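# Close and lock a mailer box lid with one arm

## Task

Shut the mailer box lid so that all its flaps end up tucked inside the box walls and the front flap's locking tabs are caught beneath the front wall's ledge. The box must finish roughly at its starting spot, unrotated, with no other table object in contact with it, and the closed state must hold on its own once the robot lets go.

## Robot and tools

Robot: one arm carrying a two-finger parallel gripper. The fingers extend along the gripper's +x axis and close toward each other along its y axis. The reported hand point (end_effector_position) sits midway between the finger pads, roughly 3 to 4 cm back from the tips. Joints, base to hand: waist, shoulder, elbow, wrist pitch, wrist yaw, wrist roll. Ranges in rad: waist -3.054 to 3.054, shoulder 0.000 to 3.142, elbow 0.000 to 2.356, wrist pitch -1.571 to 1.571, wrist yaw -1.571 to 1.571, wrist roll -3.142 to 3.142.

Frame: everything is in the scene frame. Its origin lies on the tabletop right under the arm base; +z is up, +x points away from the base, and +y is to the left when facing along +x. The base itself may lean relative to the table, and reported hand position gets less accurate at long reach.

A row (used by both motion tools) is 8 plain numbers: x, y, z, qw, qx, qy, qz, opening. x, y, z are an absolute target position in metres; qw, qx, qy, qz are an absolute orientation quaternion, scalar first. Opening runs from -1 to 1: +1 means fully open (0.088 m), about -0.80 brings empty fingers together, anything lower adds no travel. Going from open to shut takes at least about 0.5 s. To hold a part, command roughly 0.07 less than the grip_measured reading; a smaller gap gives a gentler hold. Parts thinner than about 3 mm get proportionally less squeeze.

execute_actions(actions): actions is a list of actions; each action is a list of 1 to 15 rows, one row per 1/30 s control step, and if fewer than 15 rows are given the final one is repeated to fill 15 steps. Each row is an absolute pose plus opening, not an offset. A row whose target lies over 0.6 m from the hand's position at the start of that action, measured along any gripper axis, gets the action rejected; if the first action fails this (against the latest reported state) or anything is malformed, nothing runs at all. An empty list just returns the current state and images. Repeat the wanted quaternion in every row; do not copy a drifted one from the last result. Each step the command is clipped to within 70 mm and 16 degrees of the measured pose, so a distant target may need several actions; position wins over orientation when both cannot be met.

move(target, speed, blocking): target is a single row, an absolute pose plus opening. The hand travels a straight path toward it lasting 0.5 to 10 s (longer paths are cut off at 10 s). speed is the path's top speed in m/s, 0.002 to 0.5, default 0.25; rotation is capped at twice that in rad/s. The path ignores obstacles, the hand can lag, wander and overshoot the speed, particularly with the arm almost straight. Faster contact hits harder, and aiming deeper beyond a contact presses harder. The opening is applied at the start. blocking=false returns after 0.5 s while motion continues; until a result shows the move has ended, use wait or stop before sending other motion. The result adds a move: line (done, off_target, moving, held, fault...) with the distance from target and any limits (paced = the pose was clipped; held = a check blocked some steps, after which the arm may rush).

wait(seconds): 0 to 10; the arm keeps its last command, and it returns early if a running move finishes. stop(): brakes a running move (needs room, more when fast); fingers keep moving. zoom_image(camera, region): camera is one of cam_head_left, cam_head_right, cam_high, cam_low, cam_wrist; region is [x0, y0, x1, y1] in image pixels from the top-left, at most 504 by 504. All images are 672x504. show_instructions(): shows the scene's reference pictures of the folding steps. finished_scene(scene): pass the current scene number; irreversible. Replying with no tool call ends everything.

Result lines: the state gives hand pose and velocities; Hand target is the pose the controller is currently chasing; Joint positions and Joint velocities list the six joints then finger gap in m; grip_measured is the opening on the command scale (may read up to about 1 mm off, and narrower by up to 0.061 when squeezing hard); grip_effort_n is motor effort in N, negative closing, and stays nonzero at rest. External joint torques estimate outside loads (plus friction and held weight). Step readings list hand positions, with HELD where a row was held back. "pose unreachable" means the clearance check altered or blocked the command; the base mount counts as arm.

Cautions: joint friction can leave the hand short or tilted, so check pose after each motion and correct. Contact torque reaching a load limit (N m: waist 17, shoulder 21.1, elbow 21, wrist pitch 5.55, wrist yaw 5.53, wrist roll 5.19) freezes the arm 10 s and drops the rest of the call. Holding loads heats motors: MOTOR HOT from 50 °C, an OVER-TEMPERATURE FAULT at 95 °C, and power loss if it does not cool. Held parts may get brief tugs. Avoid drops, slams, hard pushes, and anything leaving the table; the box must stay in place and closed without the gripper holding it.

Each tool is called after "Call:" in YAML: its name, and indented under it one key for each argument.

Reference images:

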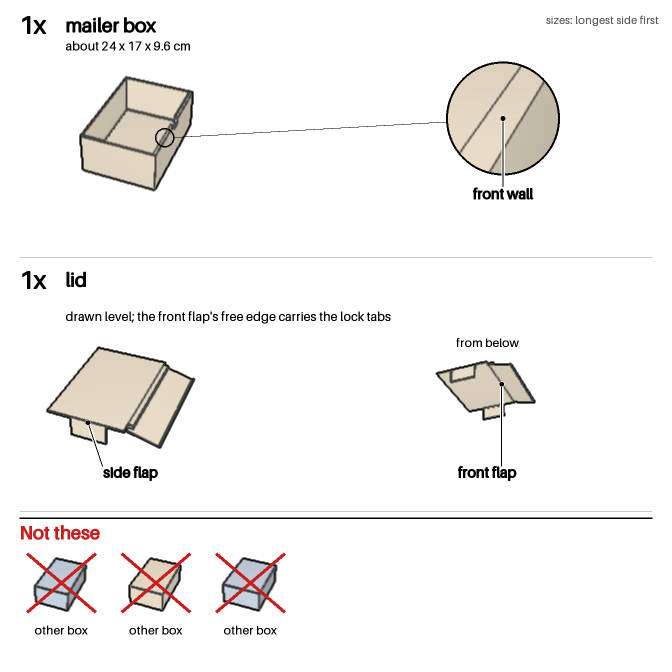

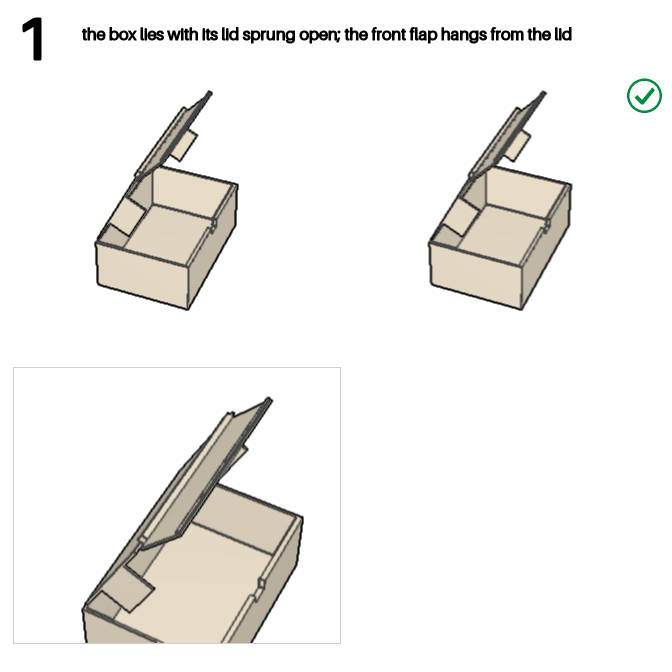

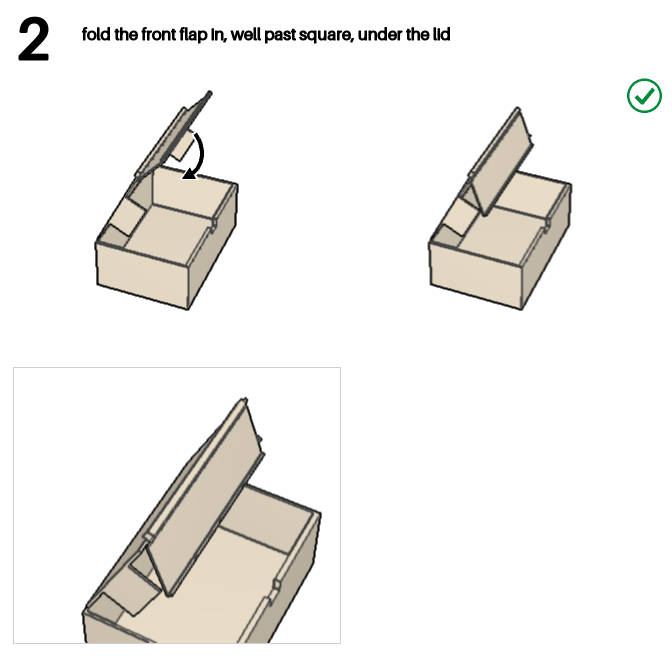

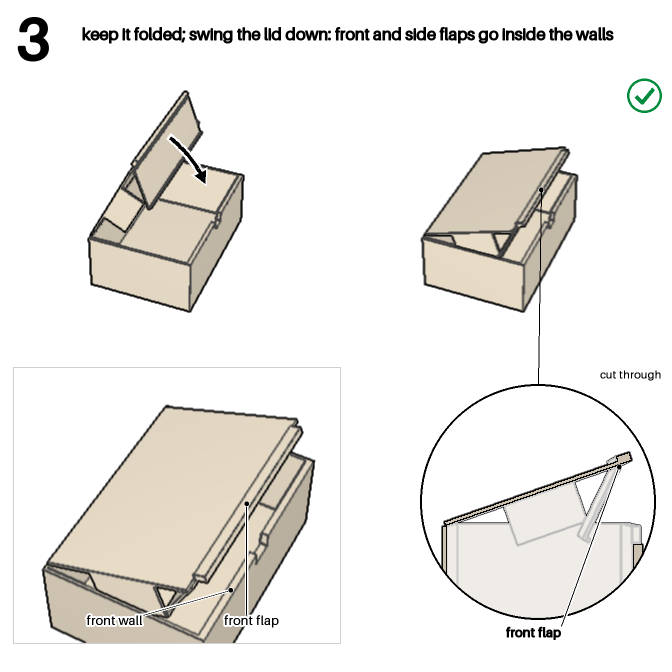

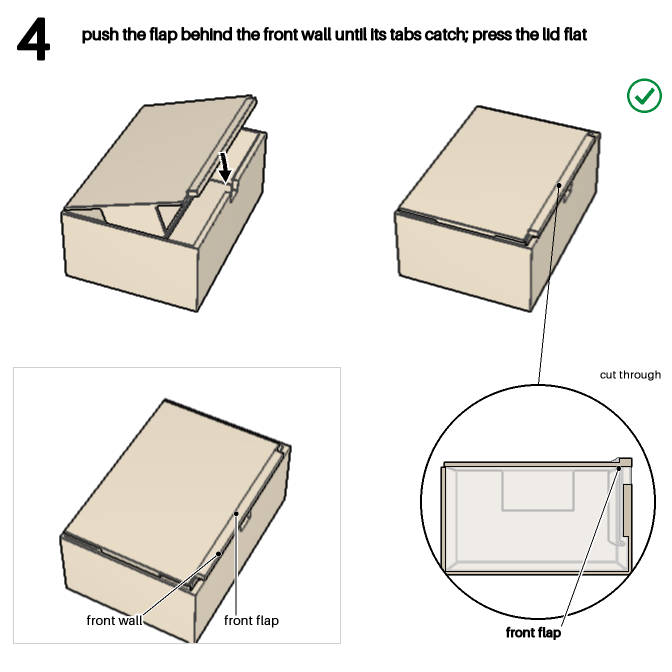

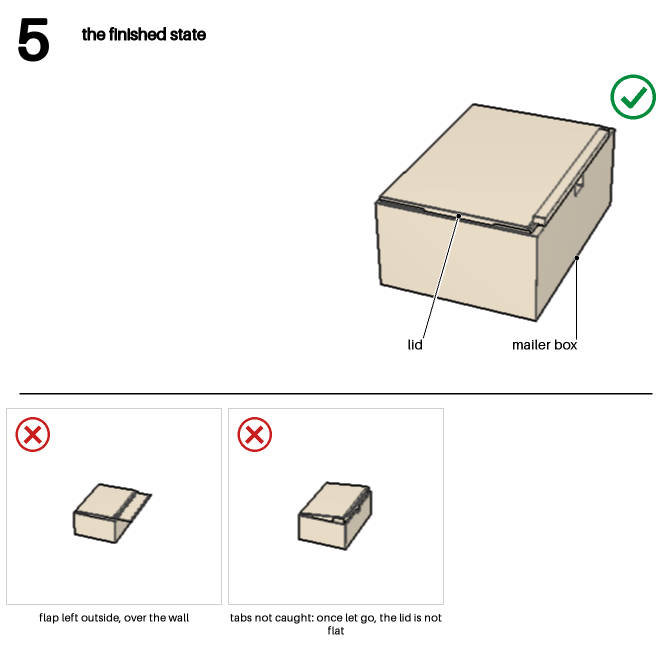

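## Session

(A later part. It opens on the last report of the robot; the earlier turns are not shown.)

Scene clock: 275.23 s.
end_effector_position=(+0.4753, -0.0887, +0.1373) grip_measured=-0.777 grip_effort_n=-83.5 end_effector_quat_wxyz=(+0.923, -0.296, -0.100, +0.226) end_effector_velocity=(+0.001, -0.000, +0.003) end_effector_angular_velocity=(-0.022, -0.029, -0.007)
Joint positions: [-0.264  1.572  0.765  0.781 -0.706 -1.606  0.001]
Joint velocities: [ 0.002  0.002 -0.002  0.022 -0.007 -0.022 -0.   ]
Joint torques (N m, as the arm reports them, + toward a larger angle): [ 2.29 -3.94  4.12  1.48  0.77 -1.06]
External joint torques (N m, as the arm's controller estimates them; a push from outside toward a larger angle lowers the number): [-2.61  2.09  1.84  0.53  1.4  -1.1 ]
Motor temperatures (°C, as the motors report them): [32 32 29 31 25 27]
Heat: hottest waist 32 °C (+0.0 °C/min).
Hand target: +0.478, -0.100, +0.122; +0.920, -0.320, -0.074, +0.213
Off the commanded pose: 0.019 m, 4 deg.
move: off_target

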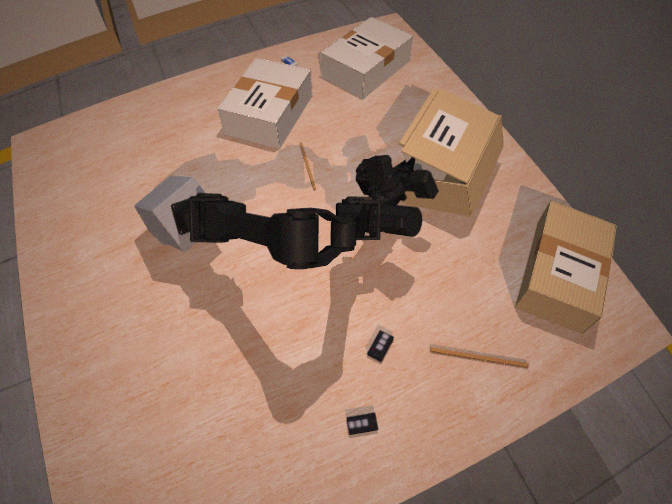

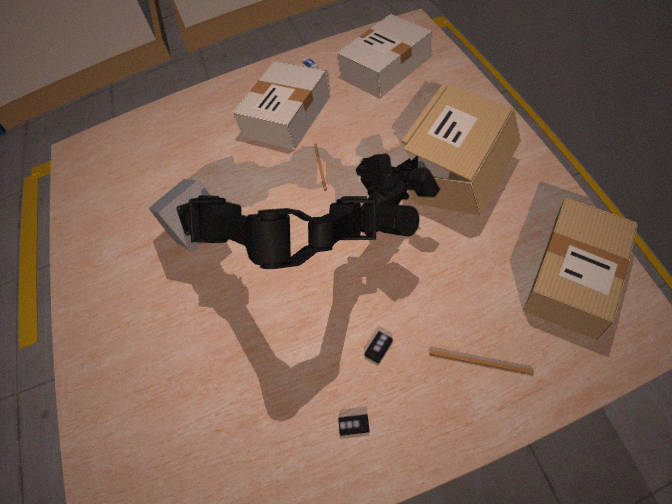

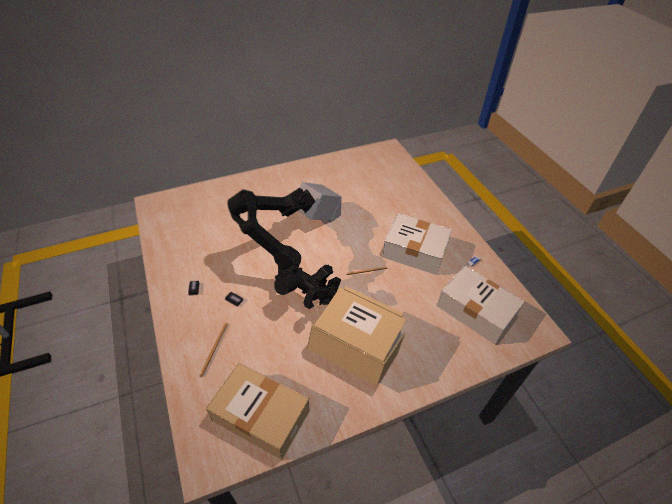

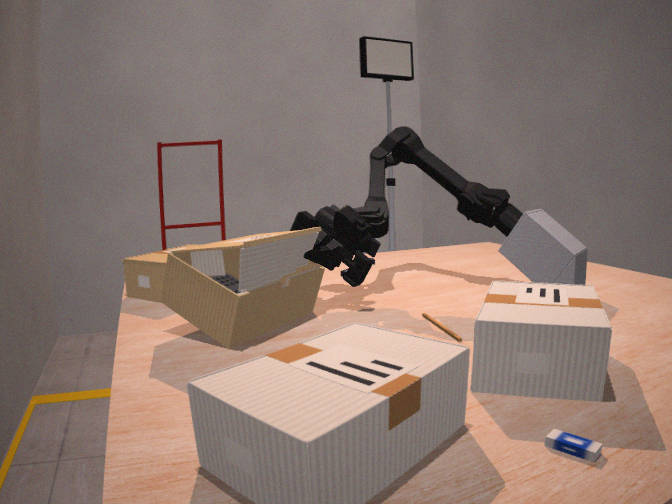

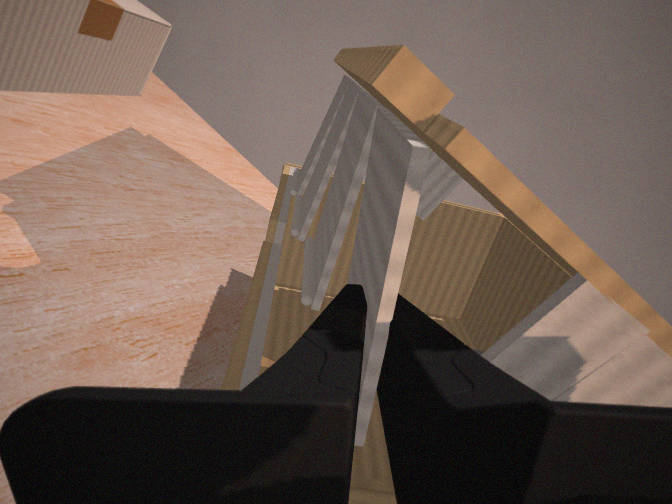

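Call:
move:
  target: [0.462,-0.097,0.165,0.974,0,0,0.225,-1]
  speed: 0.1

Call:
move:
  target: [0.46,-0.09,0.22,0.80,0.56,0.13,0.185,-1]
  speed: 0.2

Call:
move:
  target: [0.40,-0.12,0.25,0.80,0.56,0.13,0.185,0.5]
  speed: 0.05

Call:
move:
  target: [0.42,-0.08,0.40,0.878,-0.32,0.345,0.09,1]
  speed: 0.3

Call:
move:
  target: [0.534,-0.081,0.375,0.878,-0.32,0.345,0.09,1]
  speed: 0.1

Scene clock: 310.90 s.
end_effector_position=(+0.4634, -0.0963, +0.1637) grip_measured=-0.777 grip_effort_n=-83.5 end_effector_quat_wxyz=(+0.974, +0.001, -0.002, +0.227) end_effector_velocity=(-0.002, -0.000, -0.002) end_effector_angular_velocity=(+0.005, +0.015, -0.000)
Joint positions: [-0.208  1.422  0.7    0.705 -0.59  -0.966  0.001]
Joint velocities: [-0.002 -0.007 -0.007 -0.007  0.007  0.007 -0.   ]
Joint torques (N m, as the arm reports them, + toward a larger angle): [ 4.86 -5.81  2.64  0.81 -0.33 -0.1 ]
External joint torques (N m, as the arm's controller estimates them; a push from outside toward a larger angle lowers the number): [ 0.49 -0.33 -0.1  -0.19  0.29 -0.1 ]
Motor temperatures (°C, as the motors report them): [31 32 29 32 25 28]
Heat: hottest shoulder 32 °C (+0.0 °C/min).
Hand target: +0.462, -0.097, +0.165; +0.974, -0.000, -0.000, +0.225
Off the commanded pose: 0.002 m, 0 deg.
move: done

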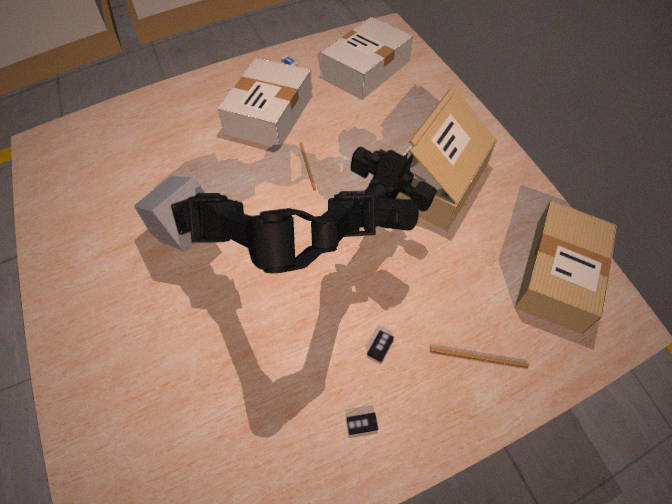

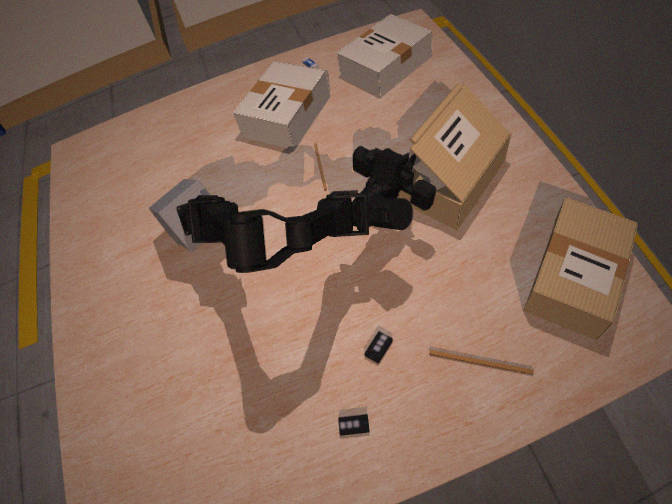

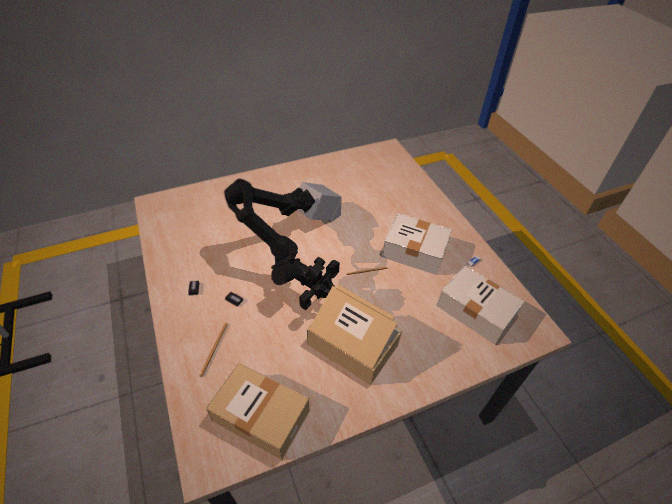

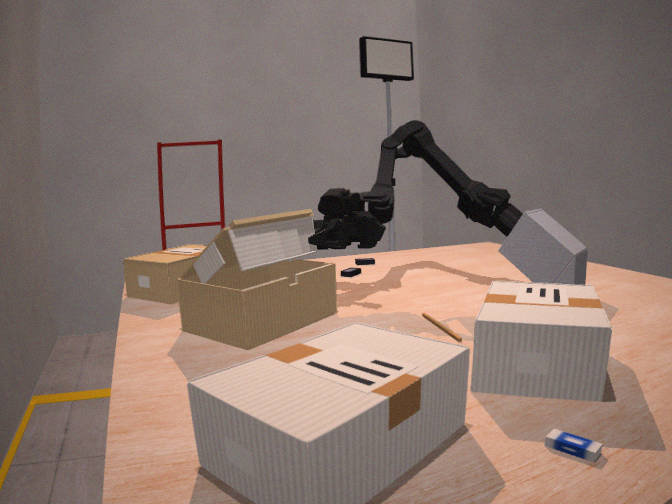

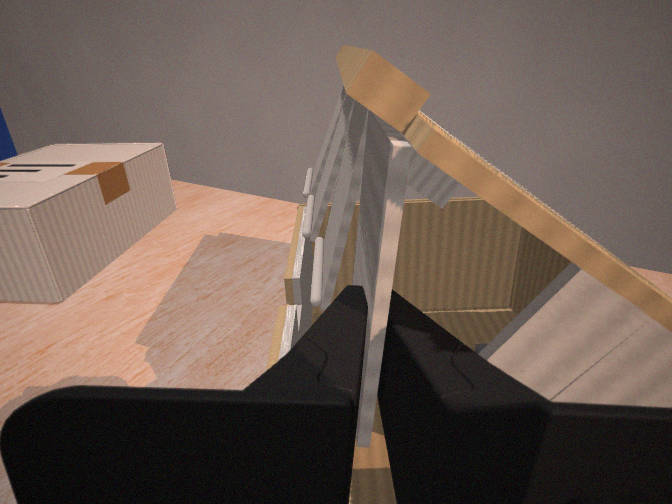

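Scene clock: 314.40 s.
end_effector_position=(+0.4599, -0.0867, +0.2219) grip_measured=-0.777 grip_effort_n=-83.5 end_effector_quat_wxyz=(+0.798, +0.557, +0.126, +0.194) end_effector_velocity=(-0.001, -0.001, +0.004) end_effector_angular_velocity=(+0.012, -0.019, +0.002)
Joint positions: [-0.032  1.274  0.699  0.558 -0.427  0.251  0.001]
Joint velocities: [-0.002 -0.007 -0.002  0.007 -0.022  0.007 -0.   ]
Joint torques (N m, as the arm reports them, + toward a larger angle): [ 3.97 -4.52  4.32  0.77 -0.1   0.09]
External joint torques (N m, as the arm's controller estimates them; a push from outside toward a larger angle lowers the number): [-0.19  0.03  0.82 -0.27  0.5   0.14]
Motor temperatures (°C, as the motors report them): [31 32 29 32 25 28]
Heat: hottest shoulder 32 °C (+0.0 °C/min).
Hand target: +0.460, -0.090, +0.220; +0.798, +0.558, +0.130, +0.185
Off the commanded pose: 0.004 m, 1 deg.
move: done

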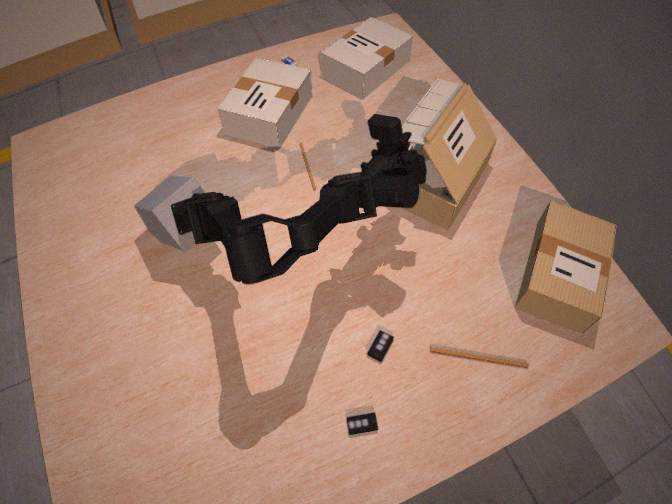

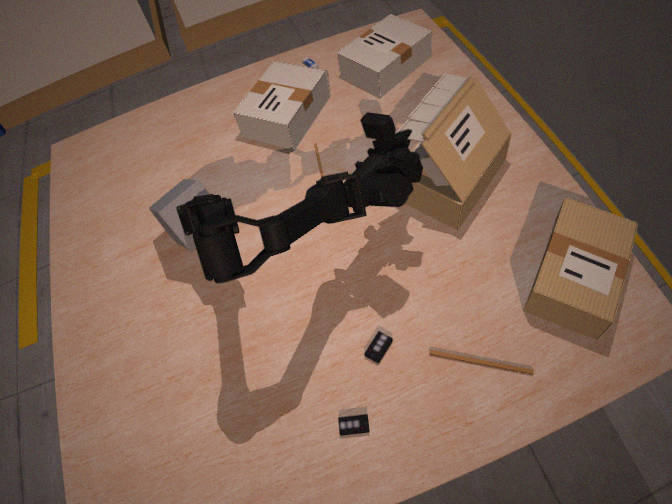

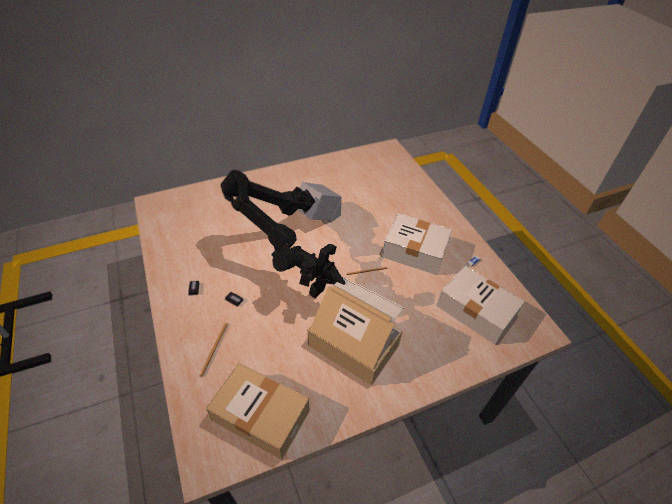

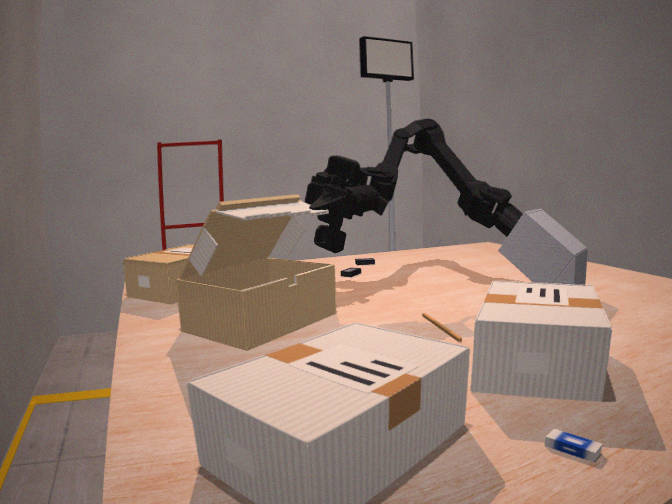

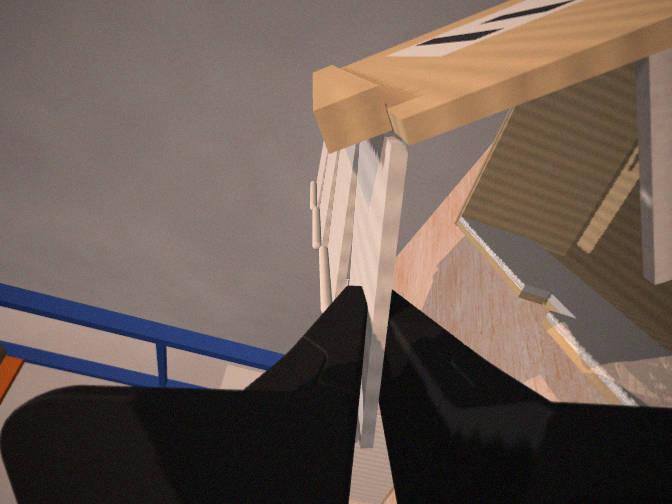

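Scene clock: 316.27 s.
end_effector_position=(+0.4026, -0.1211, +0.2513) grip_measured=+0.498 grip_effort_n=17.4 end_effector_quat_wxyz=(+0.800, +0.557, +0.127, +0.184) end_effector_velocity=(-0.005, +0.003, +0.002) end_effector_angular_velocity=(+0.015, -0.003, +0.020)
Joint positions: [-0.056  0.917  0.602  0.304 -0.431  0.254  0.063]
Joint velocities: [-0.002 -0.017 -0.007 -0.022 -0.022  0.007 -0.   ]
Joint torques (N m, as the arm reports them, + toward a larger angle): [ 2.32 -3.58  3.96  0.88 -0.8   0.07]
External joint torques (N m, as the arm's controller estimates them; a push from outside toward a larger angle lowers the number): [-0.21 -0.1  -0.18 -0.18 -0.18  0.13]
Motor temperatures (°C, as the motors report them): [31 32 29 31 25 27]
Heat: hottest shoulder 32 °C (+0.0 °C/min).
Hand target: +0.400, -0.120, +0.250; +0.798, +0.559, +0.130, +0.185
Off the commanded pose: 0.003 m, 0 deg.
move: done

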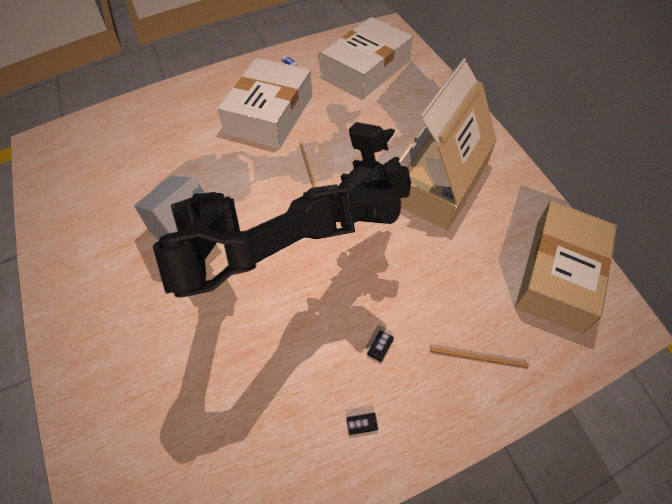

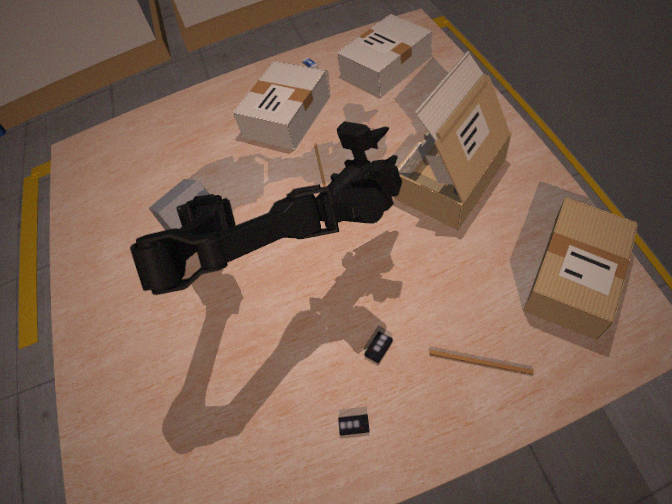

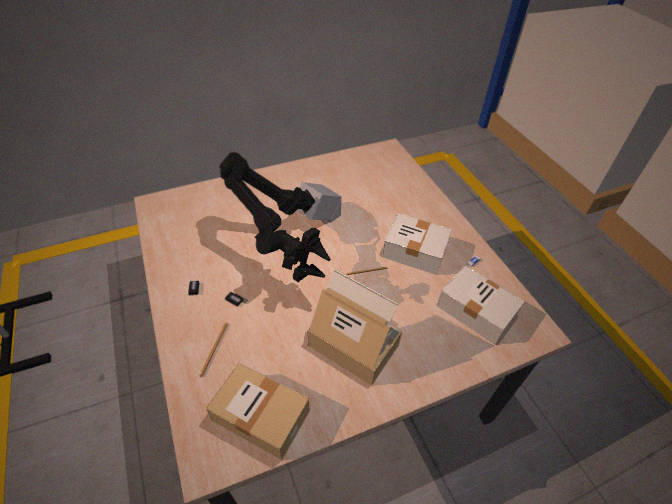

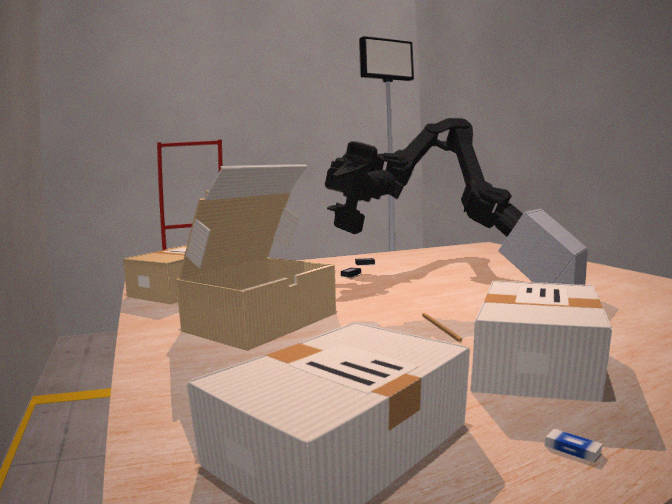

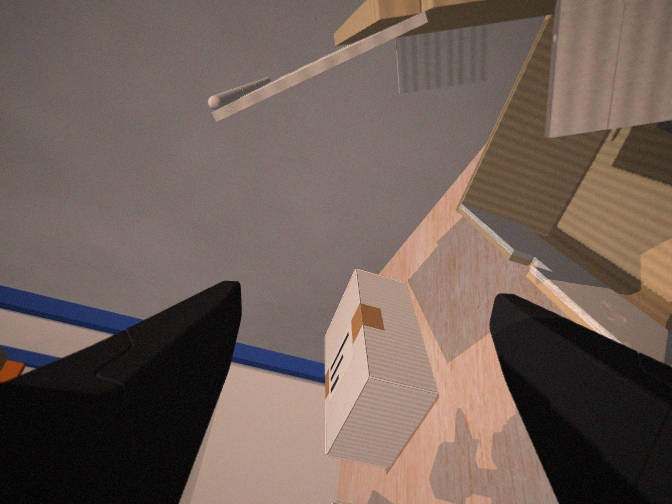

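Scene clock: 320.00 s.
end_effector_position=(+0.4200, -0.0802, +0.3990) grip_measured=+0.996 grip_effort_n=17.0 end_effector_quat_wxyz=(+0.878, -0.321, +0.342, +0.092) end_effector_velocity=(-0.000, -0.000, -0.001) end_effector_angular_velocity=(-0.022, +0.016, +0.010)
Joint positions: [ 0.992  1.518  1.443 -0.637  1.454 -0.816  0.088]
Joint velocities: [-0.002  0.027  0.046 -0.125  0.007  0.081 -0.   ]
Joint torques (N m, as the arm reports them, + toward a larger angle): [5.16 0.89 5.06 0.77 0.18 0.2 ]
External joint torques (N m, as the arm's controller estimates them; a push from outside toward a larger angle lowers the number): [ 0.32  0.59  1.45 -0.15  0.18  0.16]
Motor temperatures (°C, as the motors report them): [31 32 30 31 25 27]
Heat: hottest shoulder 32 °C (+0.0 °C/min).
Hand target: +0.420, -0.080, +0.400; +0.878, -0.322, +0.344, +0.090
Off the commanded pose: 0.001 m, 0 deg.
move: done

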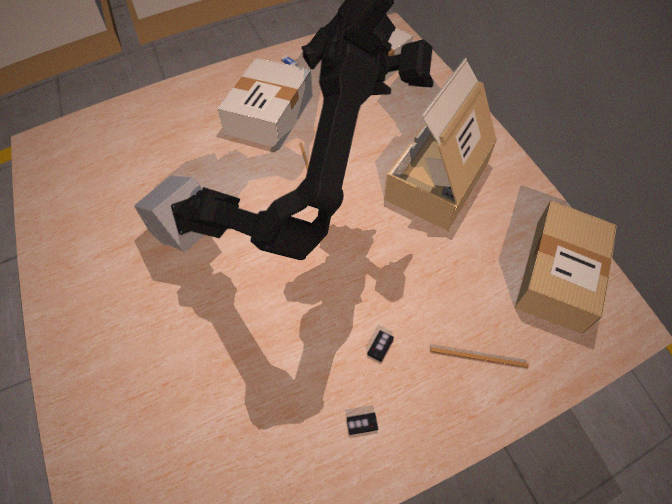

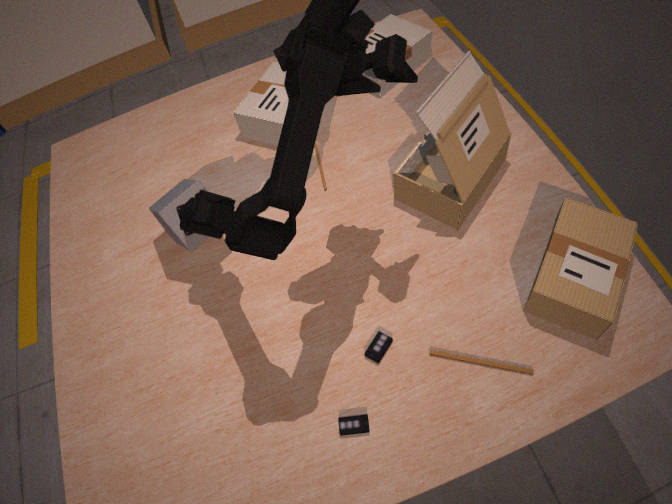

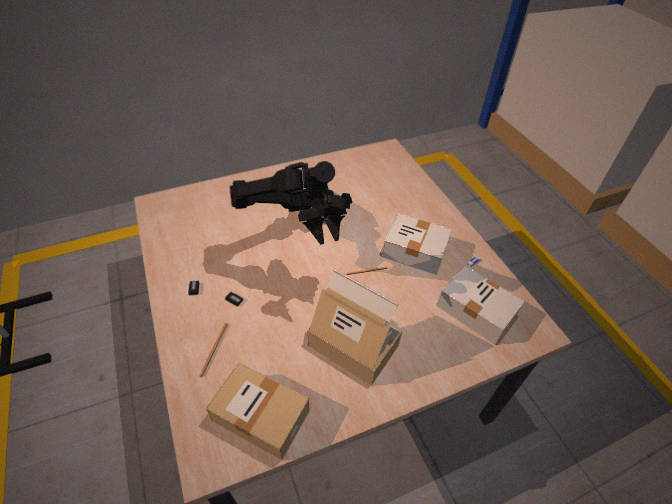

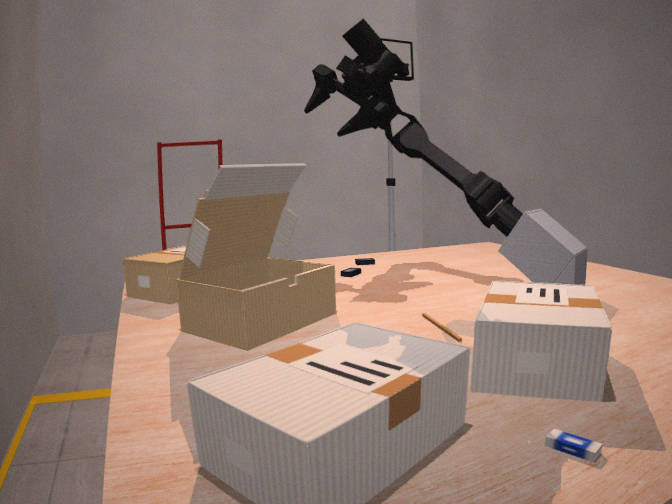

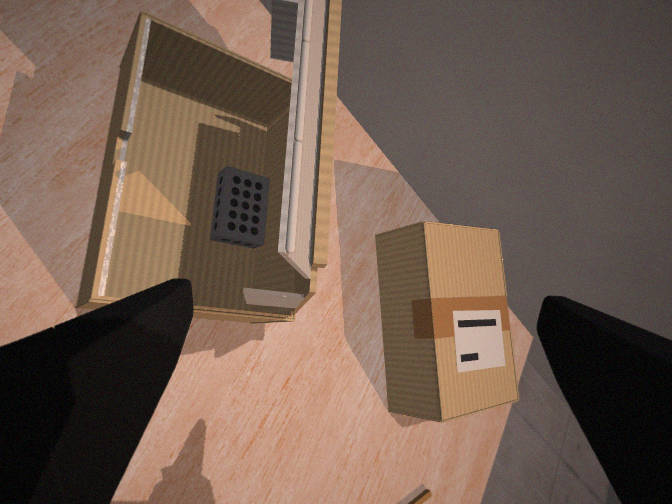

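Scene clock: 321.70 s.
end_effector_position=(+0.5316, -0.0816, +0.3756) grip_measured=+0.996 grip_effort_n=17.0 end_effector_quat_wxyz=(+0.878, -0.319, +0.345, +0.090) end_effector_velocity=(+0.003, -0.001, +0.000) end_effector_angular_velocity=(+0.004, -0.008, +0.013)
Joint positions: [ 0.729  1.718  1.642 -0.149  1.217 -1.309  0.088]
Joint velocities: [-0.007  0.002  0.012 -0.007 -0.022 -0.007  0.   ]
Joint torques (N m, as the arm reports them, + toward a larger angle): [ 6.74 -1.3   5.32  1.07 -0.4  -0.09]
External joint torques (N m, as the arm's controller estimates them; a push from outside toward a larger angle lowers the number): [-0.1   0.86  1.6   0.2  -0.12 -0.13]
Motor temperatures (°C, as the motors report them): [31 32 30 31 25 27]
Heat: hottest shoulder 32 °C (+0.0 °C/min).
Hand target: +0.534, -0.081, +0.375; +0.878, -0.320, +0.345, +0.090
Off the commanded pose: 0.003 m, 0 deg.
move: done

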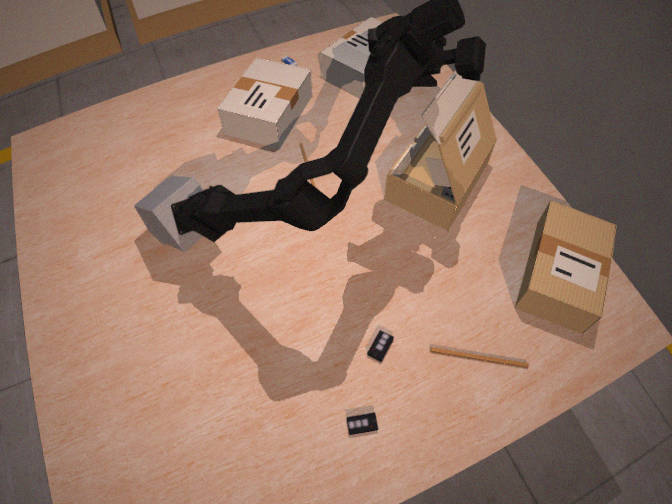

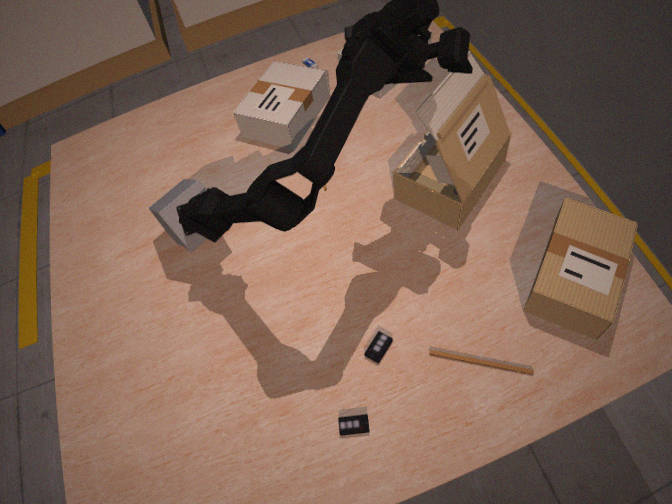

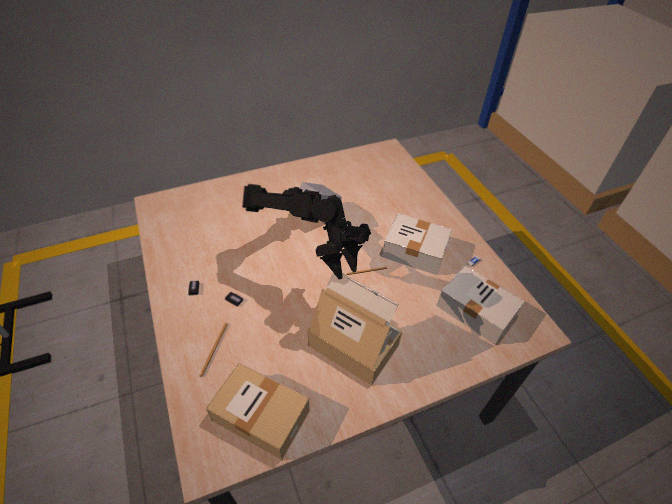

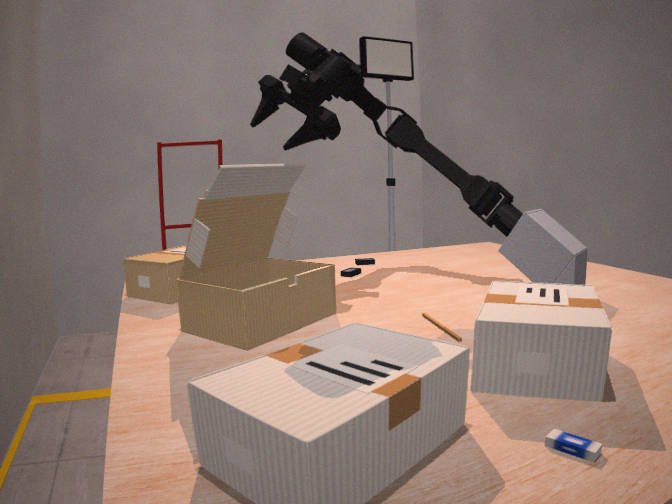

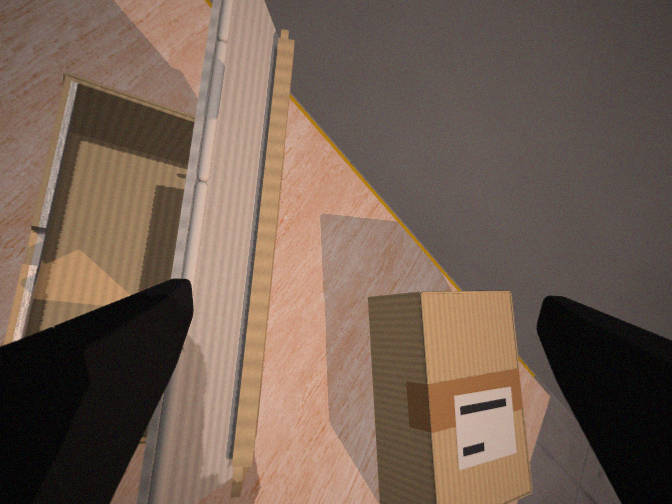

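Call:
move:
  target: [0.549,-0.074,0.348,0.878,-0.32,0.345,0.09,1]
  speed: 0.05

Scene clock: 325.53 s.
end_effector_position=(+0.5483, -0.0785, +0.3521) grip_measured=+0.996 grip_effort_n=17.4 end_effector_quat_wxyz=(+0.880, -0.315, +0.345, +0.086) end_effector_velocity=(+0.001, -0.002, -0.002) end_effector_angular_velocity=(-0.001, -0.001, -0.001)
Joint positions: [ 0.661  1.741  1.613 -0.048  1.151 -1.347  0.088]
Joint velocities: [-0.007 -0.002 -0.002  0.007 -0.007 -0.007  0.   ]
Joint torques (N m, as the arm reports them, + toward a larger angle): [ 7.17 -1.77  3.74  1.06 -0.49 -0.08]
External joint torques (N m, as the arm's controller estimates them; a push from outside toward a larger angle lowers the number): [ 0.07  1.04 -0.12  0.19 -0.19 -0.12]
Motor temperatures (°C, as the motors report them): [31 31 30 31 25 27]
Heat: hottest waist 31 °C (-1.0 °C/min).
Hand target: +0.549, -0.074, +0.348; +0.878, -0.320, +0.345, +0.090
Off the commanded pose: 0.006 m, 1 deg.
move: done

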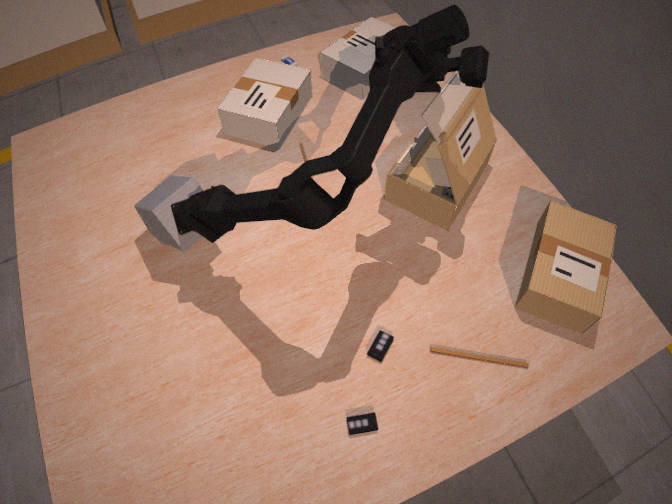

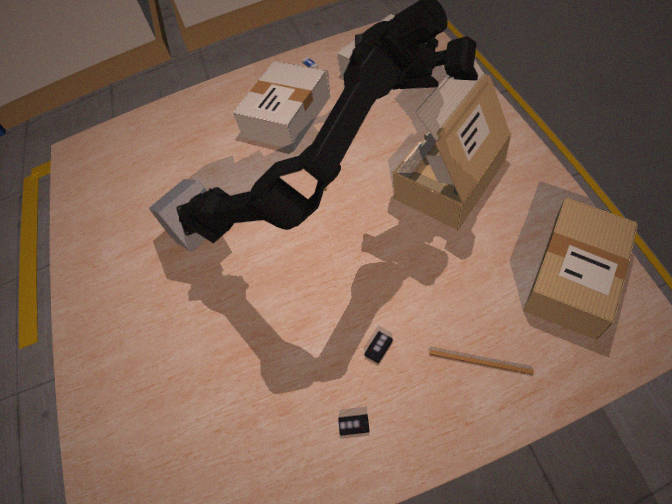

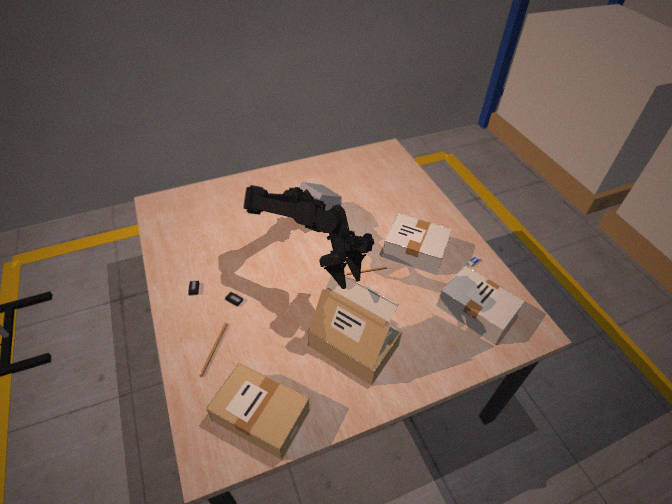

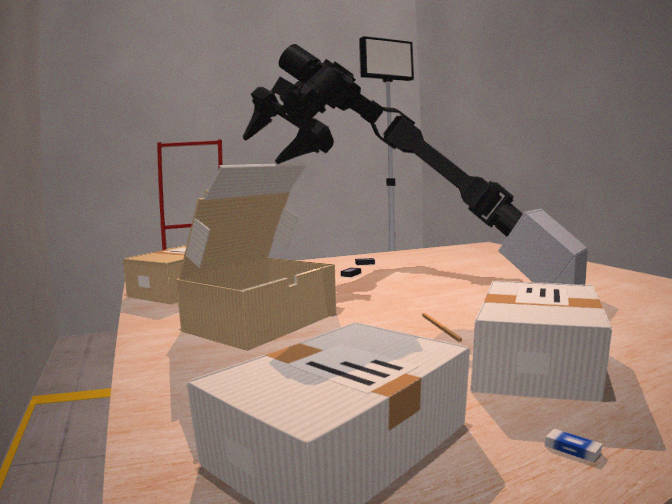

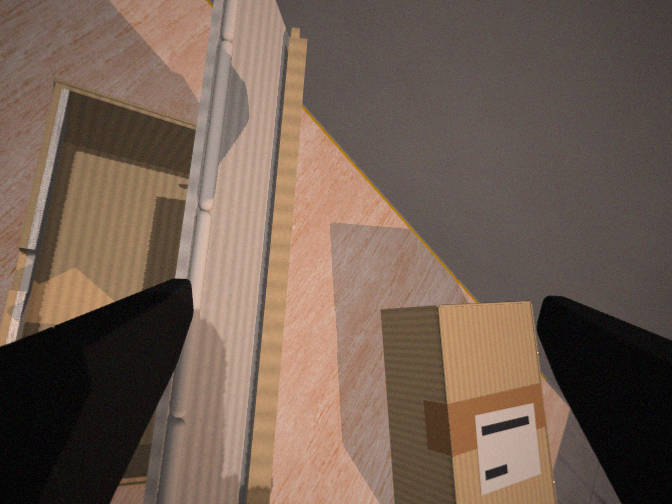

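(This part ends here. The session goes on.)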